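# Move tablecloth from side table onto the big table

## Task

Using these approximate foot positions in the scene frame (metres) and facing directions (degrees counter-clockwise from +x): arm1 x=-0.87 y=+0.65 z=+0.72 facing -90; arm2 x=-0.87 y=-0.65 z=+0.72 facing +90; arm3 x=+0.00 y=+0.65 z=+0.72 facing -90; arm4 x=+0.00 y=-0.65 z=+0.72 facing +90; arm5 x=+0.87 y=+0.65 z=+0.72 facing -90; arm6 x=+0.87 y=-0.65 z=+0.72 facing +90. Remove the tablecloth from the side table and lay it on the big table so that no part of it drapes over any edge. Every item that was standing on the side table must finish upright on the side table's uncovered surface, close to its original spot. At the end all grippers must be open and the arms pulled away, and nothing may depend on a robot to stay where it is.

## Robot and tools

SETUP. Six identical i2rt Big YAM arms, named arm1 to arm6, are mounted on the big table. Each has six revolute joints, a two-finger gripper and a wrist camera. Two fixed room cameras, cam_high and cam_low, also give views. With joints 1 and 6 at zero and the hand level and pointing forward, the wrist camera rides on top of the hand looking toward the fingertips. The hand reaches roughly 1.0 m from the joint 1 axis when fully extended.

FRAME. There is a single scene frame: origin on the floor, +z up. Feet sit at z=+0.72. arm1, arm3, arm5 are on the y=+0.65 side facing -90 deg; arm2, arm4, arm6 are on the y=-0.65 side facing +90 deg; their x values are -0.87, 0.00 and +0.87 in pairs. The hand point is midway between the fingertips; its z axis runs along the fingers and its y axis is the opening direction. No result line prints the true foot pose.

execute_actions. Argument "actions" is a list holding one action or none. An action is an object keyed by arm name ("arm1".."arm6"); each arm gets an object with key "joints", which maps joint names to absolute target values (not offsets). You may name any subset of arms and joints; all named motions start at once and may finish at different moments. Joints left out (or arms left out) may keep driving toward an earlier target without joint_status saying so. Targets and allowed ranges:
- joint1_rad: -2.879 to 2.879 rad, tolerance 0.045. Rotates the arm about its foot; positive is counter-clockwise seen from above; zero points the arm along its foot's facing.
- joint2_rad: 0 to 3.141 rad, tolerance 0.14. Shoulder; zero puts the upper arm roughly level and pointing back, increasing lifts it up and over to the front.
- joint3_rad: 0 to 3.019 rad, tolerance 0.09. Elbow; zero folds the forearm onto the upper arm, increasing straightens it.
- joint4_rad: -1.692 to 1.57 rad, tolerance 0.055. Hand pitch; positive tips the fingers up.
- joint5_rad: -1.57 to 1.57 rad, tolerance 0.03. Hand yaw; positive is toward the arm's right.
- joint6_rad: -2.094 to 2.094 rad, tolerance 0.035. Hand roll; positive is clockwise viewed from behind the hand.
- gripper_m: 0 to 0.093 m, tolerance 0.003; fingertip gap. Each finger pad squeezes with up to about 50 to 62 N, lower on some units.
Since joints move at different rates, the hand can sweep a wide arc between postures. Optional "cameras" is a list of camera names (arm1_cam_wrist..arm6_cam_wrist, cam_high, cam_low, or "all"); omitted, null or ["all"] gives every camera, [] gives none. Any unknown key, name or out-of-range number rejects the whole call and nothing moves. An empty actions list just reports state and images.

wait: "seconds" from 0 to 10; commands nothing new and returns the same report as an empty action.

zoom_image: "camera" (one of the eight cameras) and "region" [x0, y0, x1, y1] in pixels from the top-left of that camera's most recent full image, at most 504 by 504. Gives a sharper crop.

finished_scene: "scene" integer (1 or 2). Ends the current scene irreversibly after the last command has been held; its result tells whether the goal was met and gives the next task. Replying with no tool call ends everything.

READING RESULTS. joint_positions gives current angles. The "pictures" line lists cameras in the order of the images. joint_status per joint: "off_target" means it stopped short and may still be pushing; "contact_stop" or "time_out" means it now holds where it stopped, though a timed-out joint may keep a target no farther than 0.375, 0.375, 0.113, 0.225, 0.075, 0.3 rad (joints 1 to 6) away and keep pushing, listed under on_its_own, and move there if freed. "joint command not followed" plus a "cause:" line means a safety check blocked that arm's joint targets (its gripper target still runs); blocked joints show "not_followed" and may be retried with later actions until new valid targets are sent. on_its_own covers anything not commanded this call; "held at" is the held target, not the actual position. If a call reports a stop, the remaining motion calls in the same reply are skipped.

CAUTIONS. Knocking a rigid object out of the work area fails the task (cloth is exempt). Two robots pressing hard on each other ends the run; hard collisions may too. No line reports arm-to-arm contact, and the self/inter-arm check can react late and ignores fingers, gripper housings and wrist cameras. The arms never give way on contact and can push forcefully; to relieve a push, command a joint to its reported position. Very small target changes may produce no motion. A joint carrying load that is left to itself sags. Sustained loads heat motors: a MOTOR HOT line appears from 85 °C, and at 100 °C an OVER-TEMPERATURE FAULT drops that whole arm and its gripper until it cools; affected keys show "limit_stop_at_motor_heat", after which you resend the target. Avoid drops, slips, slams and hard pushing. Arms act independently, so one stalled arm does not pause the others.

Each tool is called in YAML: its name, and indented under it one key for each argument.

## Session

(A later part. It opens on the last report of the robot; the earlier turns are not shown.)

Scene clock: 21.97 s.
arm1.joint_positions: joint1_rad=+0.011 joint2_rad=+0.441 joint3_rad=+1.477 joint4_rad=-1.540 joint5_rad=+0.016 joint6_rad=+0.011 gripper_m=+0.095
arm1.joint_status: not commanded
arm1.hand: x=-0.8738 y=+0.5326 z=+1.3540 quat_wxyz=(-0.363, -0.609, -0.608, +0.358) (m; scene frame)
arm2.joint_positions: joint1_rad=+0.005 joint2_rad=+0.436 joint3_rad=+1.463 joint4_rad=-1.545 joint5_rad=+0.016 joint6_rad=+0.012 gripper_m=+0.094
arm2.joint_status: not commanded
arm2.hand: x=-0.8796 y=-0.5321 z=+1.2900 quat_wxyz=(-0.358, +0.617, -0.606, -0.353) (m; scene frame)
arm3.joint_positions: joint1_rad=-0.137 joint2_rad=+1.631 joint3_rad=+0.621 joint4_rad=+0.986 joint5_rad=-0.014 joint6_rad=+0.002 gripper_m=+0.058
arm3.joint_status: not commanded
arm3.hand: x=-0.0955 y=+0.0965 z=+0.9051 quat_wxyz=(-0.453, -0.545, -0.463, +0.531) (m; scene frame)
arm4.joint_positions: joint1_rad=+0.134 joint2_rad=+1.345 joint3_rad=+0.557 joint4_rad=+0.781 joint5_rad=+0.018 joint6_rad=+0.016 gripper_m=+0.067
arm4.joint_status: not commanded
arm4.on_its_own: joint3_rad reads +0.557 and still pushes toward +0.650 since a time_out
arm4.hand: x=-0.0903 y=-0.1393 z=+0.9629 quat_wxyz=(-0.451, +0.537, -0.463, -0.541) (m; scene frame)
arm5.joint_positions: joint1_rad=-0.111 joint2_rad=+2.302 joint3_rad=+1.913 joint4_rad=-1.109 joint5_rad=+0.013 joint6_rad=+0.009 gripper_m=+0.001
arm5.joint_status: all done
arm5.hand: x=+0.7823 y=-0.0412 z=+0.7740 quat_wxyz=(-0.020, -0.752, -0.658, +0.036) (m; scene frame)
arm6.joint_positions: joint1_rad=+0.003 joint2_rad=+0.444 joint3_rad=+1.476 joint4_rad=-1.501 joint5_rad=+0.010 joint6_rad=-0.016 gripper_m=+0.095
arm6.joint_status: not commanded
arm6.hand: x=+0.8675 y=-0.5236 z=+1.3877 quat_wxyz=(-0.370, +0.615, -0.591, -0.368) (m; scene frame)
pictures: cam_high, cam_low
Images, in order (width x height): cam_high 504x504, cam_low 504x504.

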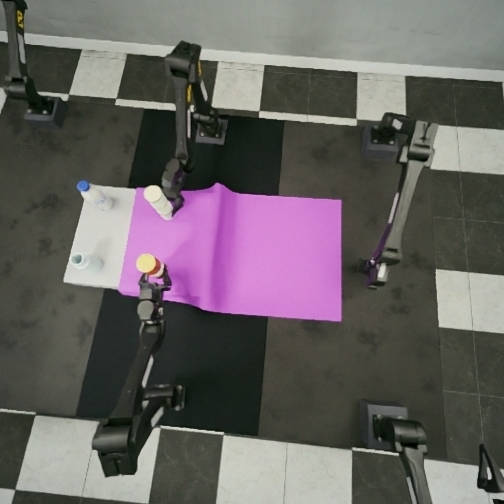

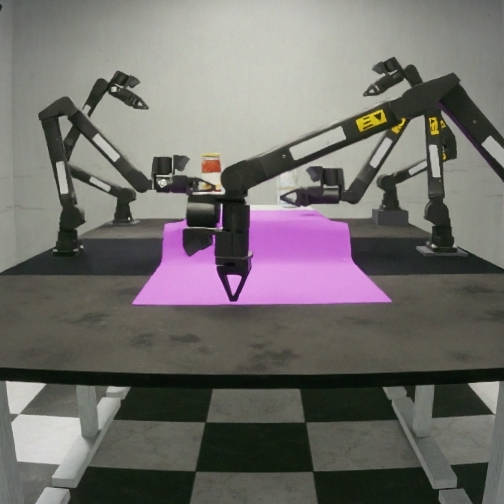

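No pinch. Try dragging under pressure.

execute_actions:
  actions:
    - {"arm5":{"joints":{"joint1_rad":-0.8,"gripper_m":0.05}}}
  cameras: []

execute_actions:
  actions:
    - {"arm5":{"joints":{"joint2_rad":2.43}}}
  cameras: []

execute_actions:
  actions:
    - {"arm5":{"joints":{"joint1_rad":-0.3}}}
  cameras: ["cam_high","cam_low"]

Scene clock: 24.17 s.
arm1.joint_positions: joint1_rad=+0.011 joint2_rad=+0.441 joint3_rad=+1.477 joint4_rad=-1.540 joint5_rad=+0.016 joint6_rad=+0.011 gripper_m=+0.095
arm1.joint_status: not commanded
arm1.hand: x=-0.8738 y=+0.5326 z=+1.3540 quat_wxyz=(-0.363, -0.609, -0.608, +0.358) (m; scene frame)
arm2.joint_positions: joint1_rad=+0.005 joint2_rad=+0.436 joint3_rad=+1.463 joint4_rad=-1.545 joint5_rad=+0.016 joint6_rad=+0.012 gripper_m=+0.094
arm2.joint_status: not commanded
arm2.hand: x=-0.8796 y=-0.5321 z=+1.2900 quat_wxyz=(-0.358, +0.617, -0.606, -0.353) (m; scene frame)
arm3.joint_positions: joint1_rad=-0.137 joint2_rad=+1.631 joint3_rad=+0.621 joint4_rad=+0.986 joint5_rad=-0.014 joint6_rad=+0.002 gripper_m=+0.058
arm3.joint_status: not commanded
arm3.hand: x=-0.0955 y=+0.0965 z=+0.9051 quat_wxyz=(-0.453, -0.545, -0.463, +0.531) (m; scene frame)
arm4.joint_positions: joint1_rad=+0.134 joint2_rad=+1.345 joint3_rad=+0.557 joint4_rad=+0.781 joint5_rad=+0.018 joint6_rad=+0.016 gripper_m=+0.067
arm4.joint_status: not commanded
arm4.on_its_own: joint3_rad reads +0.557 and still pushes toward +0.650 since a time_out
arm4.hand: x=-0.0903 y=-0.1393 z=+0.9629 quat_wxyz=(-0.451, +0.537, -0.463, -0.541) (m; scene frame)
arm5.joint_positions: joint1_rad=-0.789 joint2_rad=+2.302 joint3_rad=+1.913 joint4_rad=-1.109 joint5_rad=+0.016 joint6_rad=+0.009 gripper_m=+0.050
arm5.joint_status: all done
arm5.hand: x=+0.3679 y=+0.1669 z=+0.7749 quat_wxyz=(-0.009, -0.928, -0.371, +0.041) (m; scene frame)
arm6.joint_positions: joint1_rad=+0.003 joint2_rad=+0.444 joint3_rad=+1.476 joint4_rad=-1.501 joint5_rad=+0.010 joint6_rad=-0.016 gripper_m=+0.095
arm6.joint_status: not commanded
arm6.hand: x=+0.8675 y=-0.5236 z=+1.3877 quat_wxyz=(-0.370, +0.615, -0.591, -0.368) (m; scene frame)
pictures: none
No camera images: the call's "cameras" was empty. Leave "cameras" out to get every camera's image.

Scene clock: 25.13 s.
arm1.joint_positions: joint1_rad=+0.011 joint2_rad=+0.441 joint3_rad=+1.477 joint4_rad=-1.540 joint5_rad=+0.016 joint6_rad=+0.011 gripper_m=+0.095
arm1.joint_status: not commanded
arm1.hand: x=-0.8738 y=+0.5326 z=+1.3540 quat_wxyz=(-0.363, -0.609, -0.608, +0.358) (m; scene frame)
arm2.joint_positions: joint1_rad=+0.005 joint2_rad=+0.436 joint3_rad=+1.463 joint4_rad=-1.545 joint5_rad=+0.016 joint6_rad=+0.012 gripper_m=+0.094
arm2.joint_status: not commanded
arm2.hand: x=-0.8796 y=-0.5321 z=+1.2900 quat_wxyz=(-0.358, +0.617, -0.606, -0.353) (m; scene frame)
arm3.joint_positions: joint1_rad=-0.137 joint2_rad=+1.631 joint3_rad=+0.621 joint4_rad=+0.986 joint5_rad=-0.014 joint6_rad=+0.002 gripper_m=+0.058
arm3.joint_status: not commanded
arm3.hand: x=-0.0955 y=+0.0965 z=+0.9051 quat_wxyz=(-0.453, -0.545, -0.463, +0.531) (m; scene frame)
arm4.joint_positions: joint1_rad=+0.134 joint2_rad=+1.345 joint3_rad=+0.557 joint4_rad=+0.781 joint5_rad=+0.018 joint6_rad=+0.016 gripper_m=+0.067
arm4.joint_status: not commanded
arm4.on_its_own: joint3_rad reads +0.557 and still pushes toward +0.650 since a time_out
arm4.hand: x=-0.0903 y=-0.1393 z=+0.9629 quat_wxyz=(-0.451, +0.537, -0.463, -0.541) (m; scene frame)
arm5.joint_positions: joint1_rad=-0.789 joint2_rad=+2.358 joint3_rad=+1.932 joint4_rad=-1.109 joint5_rad=+0.016 joint6_rad=+0.010 gripper_m=+0.050
arm5.joint_status: all done
arm5.hand: x=+0.3692 y=+0.1681 z=+0.7438 quat_wxyz=(-0.001, -0.928, -0.371, +0.023) (m; scene frame)
arm6.joint_positions: joint1_rad=+0.003 joint2_rad=+0.444 joint3_rad=+1.476 joint4_rad=-1.501 joint5_rad=+0.010 joint6_rad=-0.016 gripper_m=+0.095
arm6.joint_status: not commanded
arm6.hand: x=+0.8675 y=-0.5236 z=+1.3877 quat_wxyz=(-0.370, +0.615, -0.591, -0.368) (m; scene frame)
pictures: none
No camera images: the call's "cameras" was empty. Leave "cameras" out to get every camera's image.

Scene clock: 26.67 s.
arm1.joint_positions: joint1_rad=+0.011 joint2_rad=+0.441 joint3_rad=+1.477 joint4_rad=-1.540 joint5_rad=+0.016 joint6_rad=+0.011 gripper_m=+0.095
arm1.joint_status: not commanded
arm1.hand: x=-0.8738 y=+0.5326 z=+1.3540 quat_wxyz=(-0.363, -0.609, -0.608, +0.358) (m; scene frame)
arm2.joint_positions: joint1_rad=+0.005 joint2_rad=+0.436 joint3_rad=+1.463 joint4_rad=-1.545 joint5_rad=+0.016 joint6_rad=+0.012 gripper_m=+0.094
arm2.joint_status: not commanded
arm2.hand: x=-0.8796 y=-0.5321 z=+1.2900 quat_wxyz=(-0.358, +0.617, -0.606, -0.353) (m; scene frame)
arm3.joint_positions: joint1_rad=-0.137 joint2_rad=+1.631 joint3_rad=+0.621 joint4_rad=+0.986 joint5_rad=-0.014 joint6_rad=+0.002 gripper_m=+0.058
arm3.joint_status: not commanded
arm3.hand: x=-0.0955 y=+0.0965 z=+0.9051 quat_wxyz=(-0.453, -0.545, -0.463, +0.531) (m; scene frame)
arm4.joint_positions: joint1_rad=+0.134 joint2_rad=+1.345 joint3_rad=+0.557 joint4_rad=+0.781 joint5_rad=+0.018 joint6_rad=+0.016 gripper_m=+0.067
arm4.joint_status: not commanded
arm4.on_its_own: joint3_rad reads +0.557 and still pushes toward +0.650 since a time_out
arm4.hand: x=-0.0903 y=-0.1393 z=+0.9629 quat_wxyz=(-0.451, +0.537, -0.463, -0.541) (m; scene frame)
arm5.joint_positions: joint1_rad=-0.261 joint2_rad=+2.358 joint3_rad=+1.933 joint4_rad=-1.109 joint5_rad=+0.006 joint6_rad=+0.010 gripper_m=+0.050
arm5.joint_status: all done
arm5.hand: x=+0.6814 y=-0.0194 z=+0.7437 quat_wxyz=(-0.010, -0.799, -0.601, +0.021) (m; scene frame)
arm6.joint_positions: joint1_rad=+0.003 joint2_rad=+0.444 joint3_rad=+1.476 joint4_rad=-1.501 joint5_rad=+0.010 joint6_rad=-0.016 gripper_m=+0.095
arm6.joint_status: not commanded
arm6.hand: x=+0.8675 y=-0.5236 z=+1.3877 quat_wxyz=(-0.370, +0.615, -0.591, -0.368) (m; scene frame)
pictures: cam_high, cam_low
Images, in order (width x height): cam_high 504x504, cam_low 504x504.

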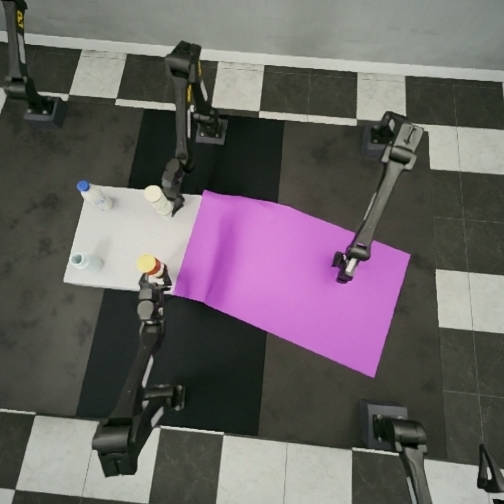

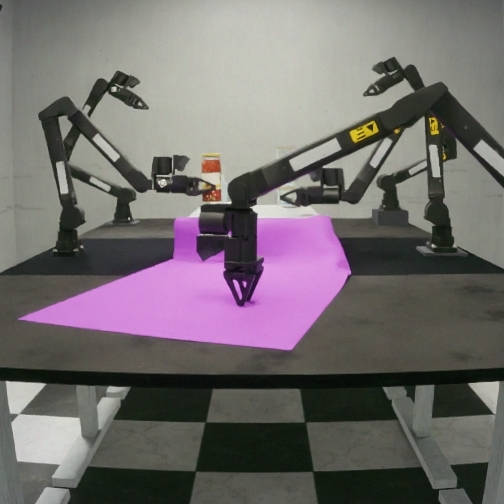

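execute_actions:
  actions:
    - {"arm5":{"joints":{"joint1_rad":-0.08}},"arm3":{"joints":{"joint2_rad":1.7,"joint4_rad":1.1}},"arm4":{"joints":{"joint2_rad":1.47,"joint4_rad":0.95}}}
  cameras: ["cam_high","cam_low"]

Scene clock: 29.03 s.
arm1.joint_positions: joint1_rad=+0.011 joint2_rad=+0.441 joint3_rad=+1.477 joint4_rad=-1.540 joint5_rad=+0.016 joint6_rad=+0.011 gripper_m=+0.095
arm1.joint_status: not commanded
arm1.hand: x=-0.8738 y=+0.5326 z=+1.3540 quat_wxyz=(-0.363, -0.609, -0.608, +0.358) (m; scene frame)
arm2.joint_positions: joint1_rad=+0.005 joint2_rad=+0.436 joint3_rad=+1.463 joint4_rad=-1.545 joint5_rad=+0.016 joint6_rad=+0.012 gripper_m=+0.094
arm2.joint_status: not commanded
arm2.hand: x=-0.8796 y=-0.5321 z=+1.2900 quat_wxyz=(-0.358, +0.617, -0.606, -0.353) (m; scene frame)
arm3.joint_positions: joint1_rad=-0.137 joint2_rad=+1.723 joint3_rad=+0.626 joint4_rad=+1.065 joint5_rad=-0.014 joint6_rad=+0.002 gripper_m=+0.058
arm3.joint_status: all done
arm3.hand: x=-0.0964 y=+0.0915 z=+0.8768 quat_wxyz=(-0.452, -0.548, -0.465, +0.529) (m; scene frame)
arm4.joint_positions: joint1_rad=+0.134 joint2_rad=+1.502 joint3_rad=+0.570 joint4_rad=+0.888 joint5_rad=+0.018 joint6_rad=+0.016 gripper_m=+0.067
arm4.joint_status: joint4_rad time_out (moved +0.107 of +0.169); the others done
arm4.on_its_own: joint4_rad reads +0.888 and still pushes toward +0.950 since a time_out
arm4.hand: x=-0.0937 y=-0.1210 z=+0.9163 quat_wxyz=(-0.443, +0.547, -0.471, -0.531) (m; scene frame)
arm5.joint_positions: joint1_rad=-0.087 joint2_rad=+2.358 joint3_rad=+1.933 joint4_rad=-1.109 joint5_rad=+0.020 joint6_rad=+0.010 gripper_m=+0.050
arm5.joint_status: all done
arm5.hand: x=+0.7979 y=-0.0418 z=+0.7433 quat_wxyz=(-0.006, -0.744, -0.668, +0.025) (m; scene frame)
arm6.joint_positions: joint1_rad=+0.003 joint2_rad=+0.444 joint3_rad=+1.476 joint4_rad=-1.501 joint5_rad=+0.010 joint6_rad=-0.016 gripper_m=+0.095
arm6.joint_status: not commanded
arm6.hand: x=+0.8675 y=-0.5236 z=+1.3877 quat_wxyz=(-0.370, +0.615, -0.591, -0.368) (m; scene frame)
pictures: cam_high, cam_low
Images, in order (width x height): cam_high 504x504, cam_low 504x504.

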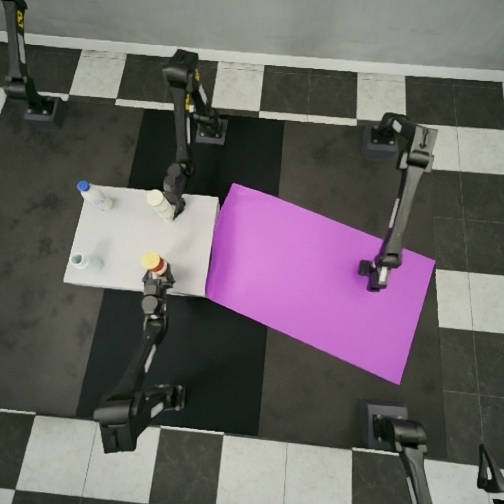

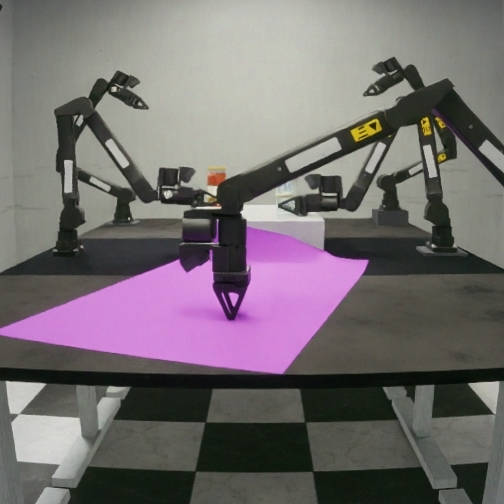

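execute_actions:
  actions:
    - {"arm5":{"joints":{"joint2_rad":1.5}},"arm3":{"joints":{"gripper_m":0.093,"joint3_rad":0.65}},"arm4":{"joints":{"gripper_m":0.093,"joint3_rad":0.59,"joint4_rad":0.9}}}
  cameras: []

execute_actions:
  actions:
    - {"arm5":{"joints":{"joint2_rad":0.5,"joint3_rad":1.47}},"arm3":{"joints":{"joint2_rad":1.2,"joint3_rad":0.26,"joint4_rad":0.95}},"arm4":{"joints":{"joint2_rad":1.0,"joint3_rad":0.24,"joint4_rad":0.78}}}
  cameras: ["cam_high","cam_low","arm4_cam_wrist"]

Scene clock: 31.67 s.
arm1.joint_positions: joint1_rad=+0.011 joint2_rad=+0.441 joint3_rad=+1.477 joint4_rad=-1.540 joint5_rad=+0.016 joint6_rad=+0.011 gripper_m=+0.095
arm1.joint_status: not commanded
arm1.hand: x=-0.8738 y=+0.5326 z=+1.3540 quat_wxyz=(-0.363, -0.609, -0.608, +0.358) (m; scene frame)
arm2.joint_positions: joint1_rad=+0.005 joint2_rad=+0.436 joint3_rad=+1.463 joint4_rad=-1.545 joint5_rad=+0.016 joint6_rad=+0.012 gripper_m=+0.094
arm2.joint_status: not commanded
arm2.hand: x=-0.8796 y=-0.5321 z=+1.2900 quat_wxyz=(-0.358, +0.617, -0.606, -0.353) (m; scene frame)
arm3.joint_positions: joint1_rad=-0.137 joint2_rad=+1.716 joint3_rad=+0.626 joint4_rad=+1.081 joint5_rad=-0.014 joint6_rad=+0.002 gripper_m=+0.093
arm3.joint_status: all done
arm3.hand: x=-0.0964 y=+0.0915 z=+0.8849 quat_wxyz=(-0.457, -0.541, -0.460, +0.536) (m; scene frame)
arm4.joint_positions: joint1_rad=+0.134 joint2_rad=+1.484 joint3_rad=+0.571 joint4_rad=+0.885 joint5_rad=+0.018 joint6_rad=+0.016 gripper_m=+0.093
arm4.joint_status: all done
arm4.hand: x=-0.0935 y=-0.1220 z=+0.9249 quat_wxyz=(-0.447, +0.543, -0.468, -0.535) (m; scene frame)
arm5.joint_positions: joint1_rad=-0.087 joint2_rad=+1.506 joint3_rad=+1.922 joint4_rad=-1.108 joint5_rad=+0.018 joint6_rad=+0.010 gripper_m=+0.050
arm5.joint_status: all done
arm5.hand: x=+0.8105 y=+0.0530 z=+1.3060 quat_wxyz=(-0.282, -0.674, -0.602, +0.323) (m; scene frame)
arm6.joint_positions: joint1_rad=+0.003 joint2_rad=+0.444 joint3_rad=+1.476 joint4_rad=-1.501 joint5_rad=+0.010 joint6_rad=-0.016 gripper_m=+0.095
arm6.joint_status: not commanded
arm6.hand: x=+0.8675 y=-0.5236 z=+1.3877 quat_wxyz=(-0.370, +0.615, -0.591, -0.368) (m; scene frame)
pictures: none
No camera images: the call's "cameras" was empty. Leave "cameras" out to get every camera's image.

Scene clock: 33.43 s.
arm1.joint_positions: joint1_rad=+0.011 joint2_rad=+0.441 joint3_rad=+1.477 joint4_rad=-1.540 joint5_rad=+0.016 joint6_rad=+0.011 gripper_m=+0.095
arm1.joint_status: not commanded
arm1.hand: x=-0.8738 y=+0.5326 z=+1.3540 quat_wxyz=(-0.363, -0.609, -0.608, +0.358) (m; scene frame)
arm2.joint_positions: joint1_rad=+0.005 joint2_rad=+0.436 joint3_rad=+1.463 joint4_rad=-1.545 joint5_rad=+0.016 joint6_rad=+0.012 gripper_m=+0.094
arm2.joint_status: not commanded
arm2.hand: x=-0.8796 y=-0.5321 z=+1.2900 quat_wxyz=(-0.358, +0.617, -0.606, -0.353) (m; scene frame)
arm3.joint_positions: joint1_rad=-0.137 joint2_rad=+1.201 joint3_rad=+0.265 joint4_rad=+0.955 joint5_rad=-0.014 joint6_rad=+0.002 gripper_m=+0.093
arm3.joint_status: all done
arm3.hand: x=-0.0711 y=+0.2352 z=+0.9352 quat_wxyz=(-0.463, -0.534, -0.454, +0.543) (m; scene frame)
arm4.joint_positions: joint1_rad=+0.134 joint2_rad=+1.003 joint3_rad=+0.241 joint4_rad=+0.789 joint5_rad=+0.018 joint6_rad=+0.016 gripper_m=+0.093
arm4.joint_status: all done
arm4.hand: x=-0.0684 y=-0.2581 z=+0.9496 quat_wxyz=(-0.459, +0.528, -0.456, -0.550) (m; scene frame)
arm5.joint_positions: joint1_rad=-0.087 joint2_rad=+0.501 joint3_rad=+1.472 joint4_rad=-1.109 joint5_rad=+0.018 joint6_rad=+0.010 gripper_m=+0.050
arm5.joint_status: all done
arm5.hand: x=+0.8525 y=+0.4745 z=+1.4464 quat_wxyz=(-0.439, -0.562, -0.499, +0.492) (m; scene frame)
arm6.joint_positions: joint1_rad=+0.003 joint2_rad=+0.444 joint3_rad=+1.476 joint4_rad=-1.501 joint5_rad=+0.010 joint6_rad=-0.016 gripper_m=+0.095
arm6.joint_status: not commanded
arm6.hand: x=+0.8675 y=-0.5236 z=+1.3877 quat_wxyz=(-0.370, +0.615, -0.591, -0.368) (m; scene frame)
pictures: arm4_cam_wrist, cam_high, cam_low
Images, in order (width x height): arm4_cam_wrist 504x504, cam_high 504x504, cam_low 504x504.

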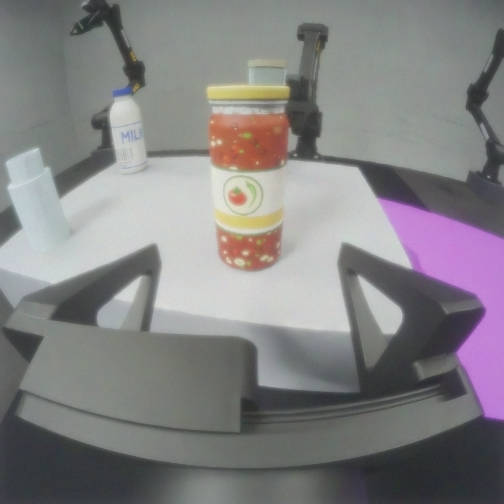

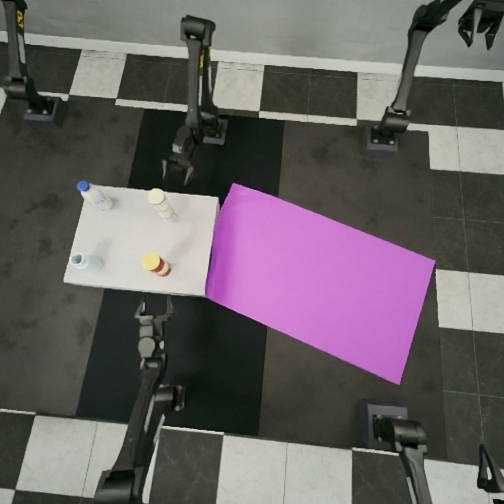

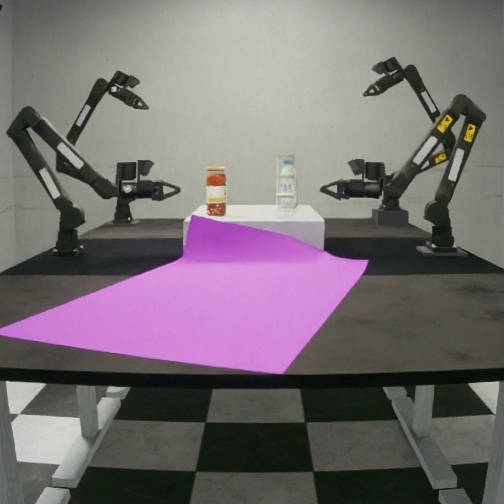

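execute_actions:
  actions:
    - {"arm4":{"joints":{"joint1_rad":-0.65,"joint2_rad":1.2,"joint3_rad":1.0,"joint4_rad":-1.03,"gripper_m":0.05}},"arm5":{"joints":{"joint1_rad":0.05,"joint2_rad":2.2,"joint3_rad":1.93}},"arm3":{"joints":{"joint2_rad":0.5,"joint3_rad":0.5,"joint4_rad":0}}}
  cameras: []

execute_actions:
  actions:
    - {"arm4":{"joints":{"joint2_rad":1.96,"joint3_rad":1.38}},"arm5":{"joints":{"joint2_rad":2.43}}}
  cameras: ["cam_high"]

execute_actions:
  actions:
    - {"arm4":{"joints":{"joint1_rad":-0.95}}}
  cameras: ["cam_high","cam_low"]

Scene clock: 36.00 s.
arm1.joint_positions: joint1_rad=+0.011 joint2_rad=+0.441 joint3_rad=+1.477 joint4_rad=-1.540 joint5_rad=+0.016 joint6_rad=+0.011 gripper_m=+0.095
arm1.joint_status: not commanded
arm1.hand: x=-0.8738 y=+0.5326 z=+1.3540 quat_wxyz=(-0.363, -0.609, -0.608, +0.358) (m; scene frame)
arm2.joint_positions: joint1_rad=+0.005 joint2_rad=+0.436 joint3_rad=+1.463 joint4_rad=-1.545 joint5_rad=+0.016 joint6_rad=+0.012 gripper_m=+0.094
arm2.joint_status: not commanded
arm2.hand: x=-0.8796 y=-0.5321 z=+1.2900 quat_wxyz=(-0.358, +0.617, -0.606, -0.353) (m; scene frame)
arm3.joint_positions: joint1_rad=-0.137 joint2_rad=+0.500 joint3_rad=+0.460 joint4_rad=+0.006 joint5_rad=-0.014 joint6_rad=+0.002 gripper_m=+0.093
arm3.joint_status: all done
arm3.hand: x=-0.0589 y=+0.3052 z=+1.0784 quat_wxyz=(-0.451, -0.548, -0.466, +0.528) (m; scene frame)
arm4.joint_positions: joint1_rad=-0.651 joint2_rad=+1.206 joint3_rad=+0.950 joint4_rad=-1.019 joint5_rad=+0.016 joint6_rad=+0.016 gripper_m=+0.050
arm4.joint_status: all done
arm4.hand: x=+0.2243 y=-0.3294 z=+0.8969 quat_wxyz=(-0.133, +0.452, -0.880, -0.063) (m; scene frame)
arm5.joint_positions: joint1_rad=+0.041 joint2_rad=+2.207 joint3_rad=+1.900 joint4_rad=-1.107 joint5_rad=+0.018 joint6_rad=+0.010 gripper_m=+0.050
arm5.joint_status: all done
arm5.hand: x=+0.8876 y=-0.0534 z=+0.8330 quat_wxyz=(-0.051, -0.698, -0.711, +0.065) (m; scene frame)
arm6.joint_positions: joint1_rad=+0.003 joint2_rad=+0.444 joint3_rad=+1.476 joint4_rad=-1.501 joint5_rad=+0.010 joint6_rad=-0.016 gripper_m=+0.095
arm6.joint_status: not commanded
arm6.hand: x=+0.8675 y=-0.5236 z=+1.3877 quat_wxyz=(-0.370, +0.615, -0.591, -0.368) (m; scene frame)
pictures: none
No camera images: the call's "cameras" was empty. Leave "cameras" out to get every camera's image.

Scene clock: 37.53 s.
arm1.joint_positions: joint1_rad=+0.011 joint2_rad=+0.441 joint3_rad=+1.477 joint4_rad=-1.540 joint5_rad=+0.016 joint6_rad=+0.011 gripper_m=+0.095
arm1.joint_status: not commanded
arm1.hand: x=-0.8738 y=+0.5326 z=+1.3540 quat_wxyz=(-0.363, -0.609, -0.608, +0.358) (m; scene frame)
arm2.joint_positions: joint1_rad=+0.005 joint2_rad=+0.436 joint3_rad=+1.463 joint4_rad=-1.545 joint5_rad=+0.016 joint6_rad=+0.012 gripper_m=+0.094
arm2.joint_status: not commanded
arm2.hand: x=-0.8796 y=-0.5321 z=+1.2900 quat_wxyz=(-0.358, +0.617, -0.606, -0.353) (m; scene frame)
arm3.joint_positions: joint1_rad=-0.137 joint2_rad=+0.500 joint3_rad=+0.460 joint4_rad=+0.006 joint5_rad=-0.014 joint6_rad=+0.002 gripper_m=+0.093
arm3.joint_status: not commanded
arm3.hand: x=-0.0589 y=+0.3052 z=+1.0784 quat_wxyz=(-0.451, -0.548, -0.466, +0.528) (m; scene frame)
arm4.joint_positions: joint1_rad=-0.651 joint2_rad=+1.921 joint3_rad=+1.384 joint4_rad=-1.028 joint5_rad=+0.016 joint6_rad=+0.017 gripper_m=+0.050
arm4.joint_status: all done
arm4.hand: x=+0.3113 y=-0.2026 z=+0.7421 quat_wxyz=(-0.006, +0.458, -0.889, +0.005) (m; scene frame)
arm5.joint_positions: joint1_rad=+0.041 joint2_rad=+2.362 joint3_rad=+1.945 joint4_rad=-1.106 joint5_rad=+0.015 joint6_rad=+0.012 gripper_m=+0.050
arm5.joint_status: all done
arm5.hand: x=+0.8875 y=-0.0499 z=+0.7444 quat_wxyz=(-0.013, -0.701, -0.713, +0.026) (m; scene frame)
arm6.joint_positions: joint1_rad=+0.003 joint2_rad=+0.444 joint3_rad=+1.476 joint4_rad=-1.501 joint5_rad=+0.010 joint6_rad=-0.016 gripper_m=+0.095
arm6.joint_status: not commanded
arm6.hand: x=+0.8675 y=-0.5236 z=+1.3877 quat_wxyz=(-0.370, +0.615, -0.591, -0.368) (m; scene frame)
pictures: cam_high
Images, in order (width x height): cam_high 504x504.

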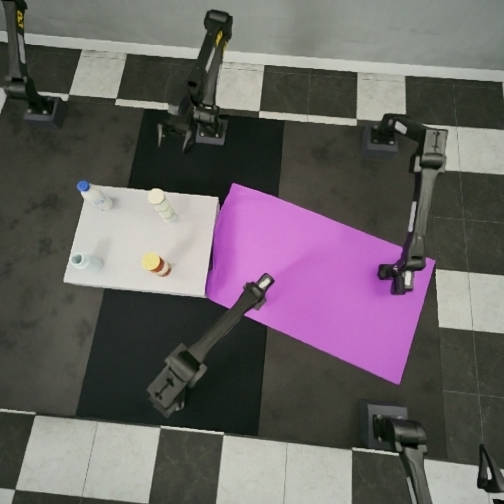

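Scene clock: 38.63 s.
arm1.joint_positions: joint1_rad=+0.011 joint2_rad=+0.441 joint3_rad=+1.477 joint4_rad=-1.540 joint5_rad=+0.016 joint6_rad=+0.011 gripper_m=+0.095
arm1.joint_status: not commanded
arm1.hand: x=-0.8738 y=+0.5326 z=+1.3540 quat_wxyz=(-0.363, -0.609, -0.608, +0.358) (m; scene frame)
arm2.joint_positions: joint1_rad=+0.005 joint2_rad=+0.436 joint3_rad=+1.463 joint4_rad=-1.545 joint5_rad=+0.016 joint6_rad=+0.012 gripper_m=+0.094
arm2.joint_status: not commanded
arm2.hand: x=-0.8796 y=-0.5321 z=+1.2900 quat_wxyz=(-0.358, +0.617, -0.606, -0.353) (m; scene frame)
arm3.joint_positions: joint1_rad=-0.137 joint2_rad=+0.500 joint3_rad=+0.460 joint4_rad=+0.006 joint5_rad=-0.014 joint6_rad=+0.002 gripper_m=+0.093
arm3.joint_status: not commanded
arm3.hand: x=-0.0589 y=+0.3052 z=+1.0784 quat_wxyz=(-0.451, -0.548, -0.466, +0.528) (m; scene frame)
arm4.joint_positions: joint1_rad=-0.963 joint2_rad=+1.921 joint3_rad=+1.384 joint4_rad=-1.028 joint5_rad=+0.018 joint6_rad=+0.017 gripper_m=+0.050
arm4.joint_status: all done
arm4.hand: x=+0.4339 y=-0.3201 z=+0.7420 quat_wxyz=(-0.005, +0.315, -0.949, +0.007) (m; scene frame)
arm5.joint_positions: joint1_rad=+0.041 joint2_rad=+2.362 joint3_rad=+1.945 joint4_rad=-1.106 joint5_rad=+0.015 joint6_rad=+0.012 gripper_m=+0.050
arm5.joint_status: not commanded
arm5.hand: x=+0.8875 y=-0.0499 z=+0.7444 quat_wxyz=(-0.013, -0.701, -0.713, +0.026) (m; scene frame)
arm6.joint_positions: joint1_rad=+0.003 joint2_rad=+0.444 joint3_rad=+1.476 joint4_rad=-1.501 joint5_rad=+0.010 joint6_rad=-0.016 gripper_m=+0.095
arm6.joint_status: not commanded
arm6.hand: x=+0.8675 y=-0.5236 z=+1.3877 quat_wxyz=(-0.370, +0.615, -0.591, -0.368) (m; scene frame)
pictures: cam_high, cam_low
Images, in order (width x height): cam_high 504x504, cam_low 504x504.

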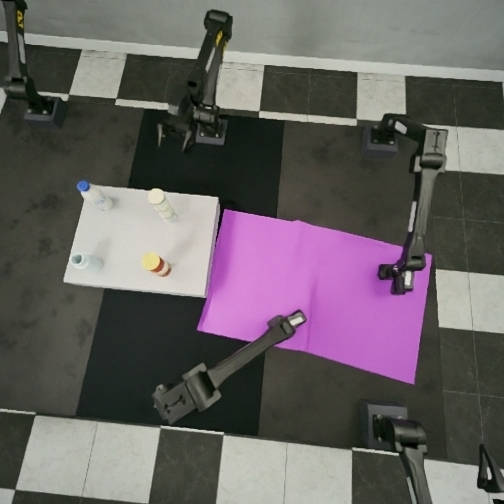

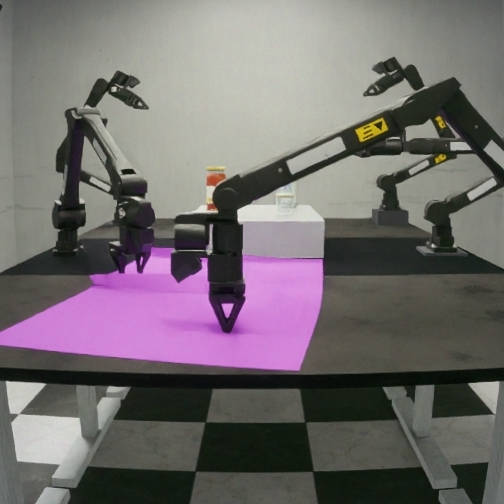

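execute_actions:
  actions:
    - {"arm4":{"joints":{"joint2_rad":0.8}},"arm5":{"joints":{"joint2_rad":1.2}}}
  cameras: ["cam_high"]

finished_scene:
  scene: 1

Scene clock: 41.13 s.
arm1.joint_positions: joint1_rad=+0.011 joint2_rad=+0.441 joint3_rad=+1.477 joint4_rad=-1.540 joint5_rad=+0.016 joint6_rad=+0.011 gripper_m=+0.095
arm1.joint_status: not commanded
arm1.hand: x=-0.8738 y=+0.5326 z=+1.3540 quat_wxyz=(-0.363, -0.609, -0.608, +0.358) (m; scene frame)
arm2.joint_positions: joint1_rad=+0.005 joint2_rad=+0.436 joint3_rad=+1.463 joint4_rad=-1.545 joint5_rad=+0.016 joint6_rad=+0.012 gripper_m=+0.094
arm2.joint_status: not commanded
arm2.hand: x=-0.8796 y=-0.5321 z=+1.2900 quat_wxyz=(-0.358, +0.617, -0.606, -0.353) (m; scene frame)
arm3.joint_positions: joint1_rad=-0.137 joint2_rad=+0.500 joint3_rad=+0.460 joint4_rad=+0.006 joint5_rad=-0.014 joint6_rad=+0.002 gripper_m=+0.093
arm3.joint_status: not commanded
arm3.hand: x=-0.0589 y=+0.3052 z=+1.0784 quat_wxyz=(-0.451, -0.548, -0.466, +0.528) (m; scene frame)
arm4.joint_positions: joint1_rad=-0.961 joint2_rad=+0.793 joint3_rad=+1.365 joint4_rad=-1.028 joint5_rad=+0.018 joint6_rad=+0.017 gripper_m=+0.050
arm4.joint_status: all done
arm4.hand: x=+0.2764 y=-0.4408 z=+1.2665 quat_wxyz=(-0.501, +0.263, -0.807, -0.168) (m; scene frame)
arm5.joint_positions: joint1_rad=+0.041 joint2_rad=+1.206 joint3_rad=+1.925 joint4_rad=-1.107 joint5_rad=+0.015 joint6_rad=+0.012 gripper_m=+0.050
arm5.joint_status: all done
arm5.hand: x=+0.8847 y=+0.1896 z=+1.4622 quat_wxyz=(-0.399, -0.582, -0.589, +0.394) (m; scene frame)
arm6.joint_positions: joint1_rad=+0.003 joint2_rad=+0.444 joint3_rad=+1.476 joint4_rad=-1.501 joint5_rad=+0.010 joint6_rad=-0.016 gripper_m=+0.095
arm6.joint_status: not commanded
arm6.hand: x=+0.8675 y=-0.5236 z=+1.3877 quat_wxyz=(-0.370, +0.615, -0.591, -0.368) (m; scene frame)
pictures: cam_high
Images, in order (width x height): cam_high 504x504.

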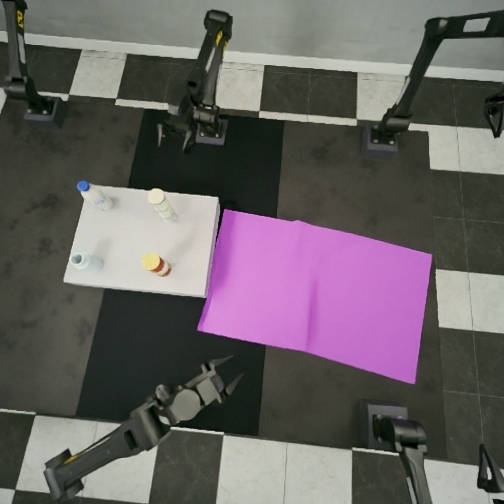

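The scene is finished: the task was done.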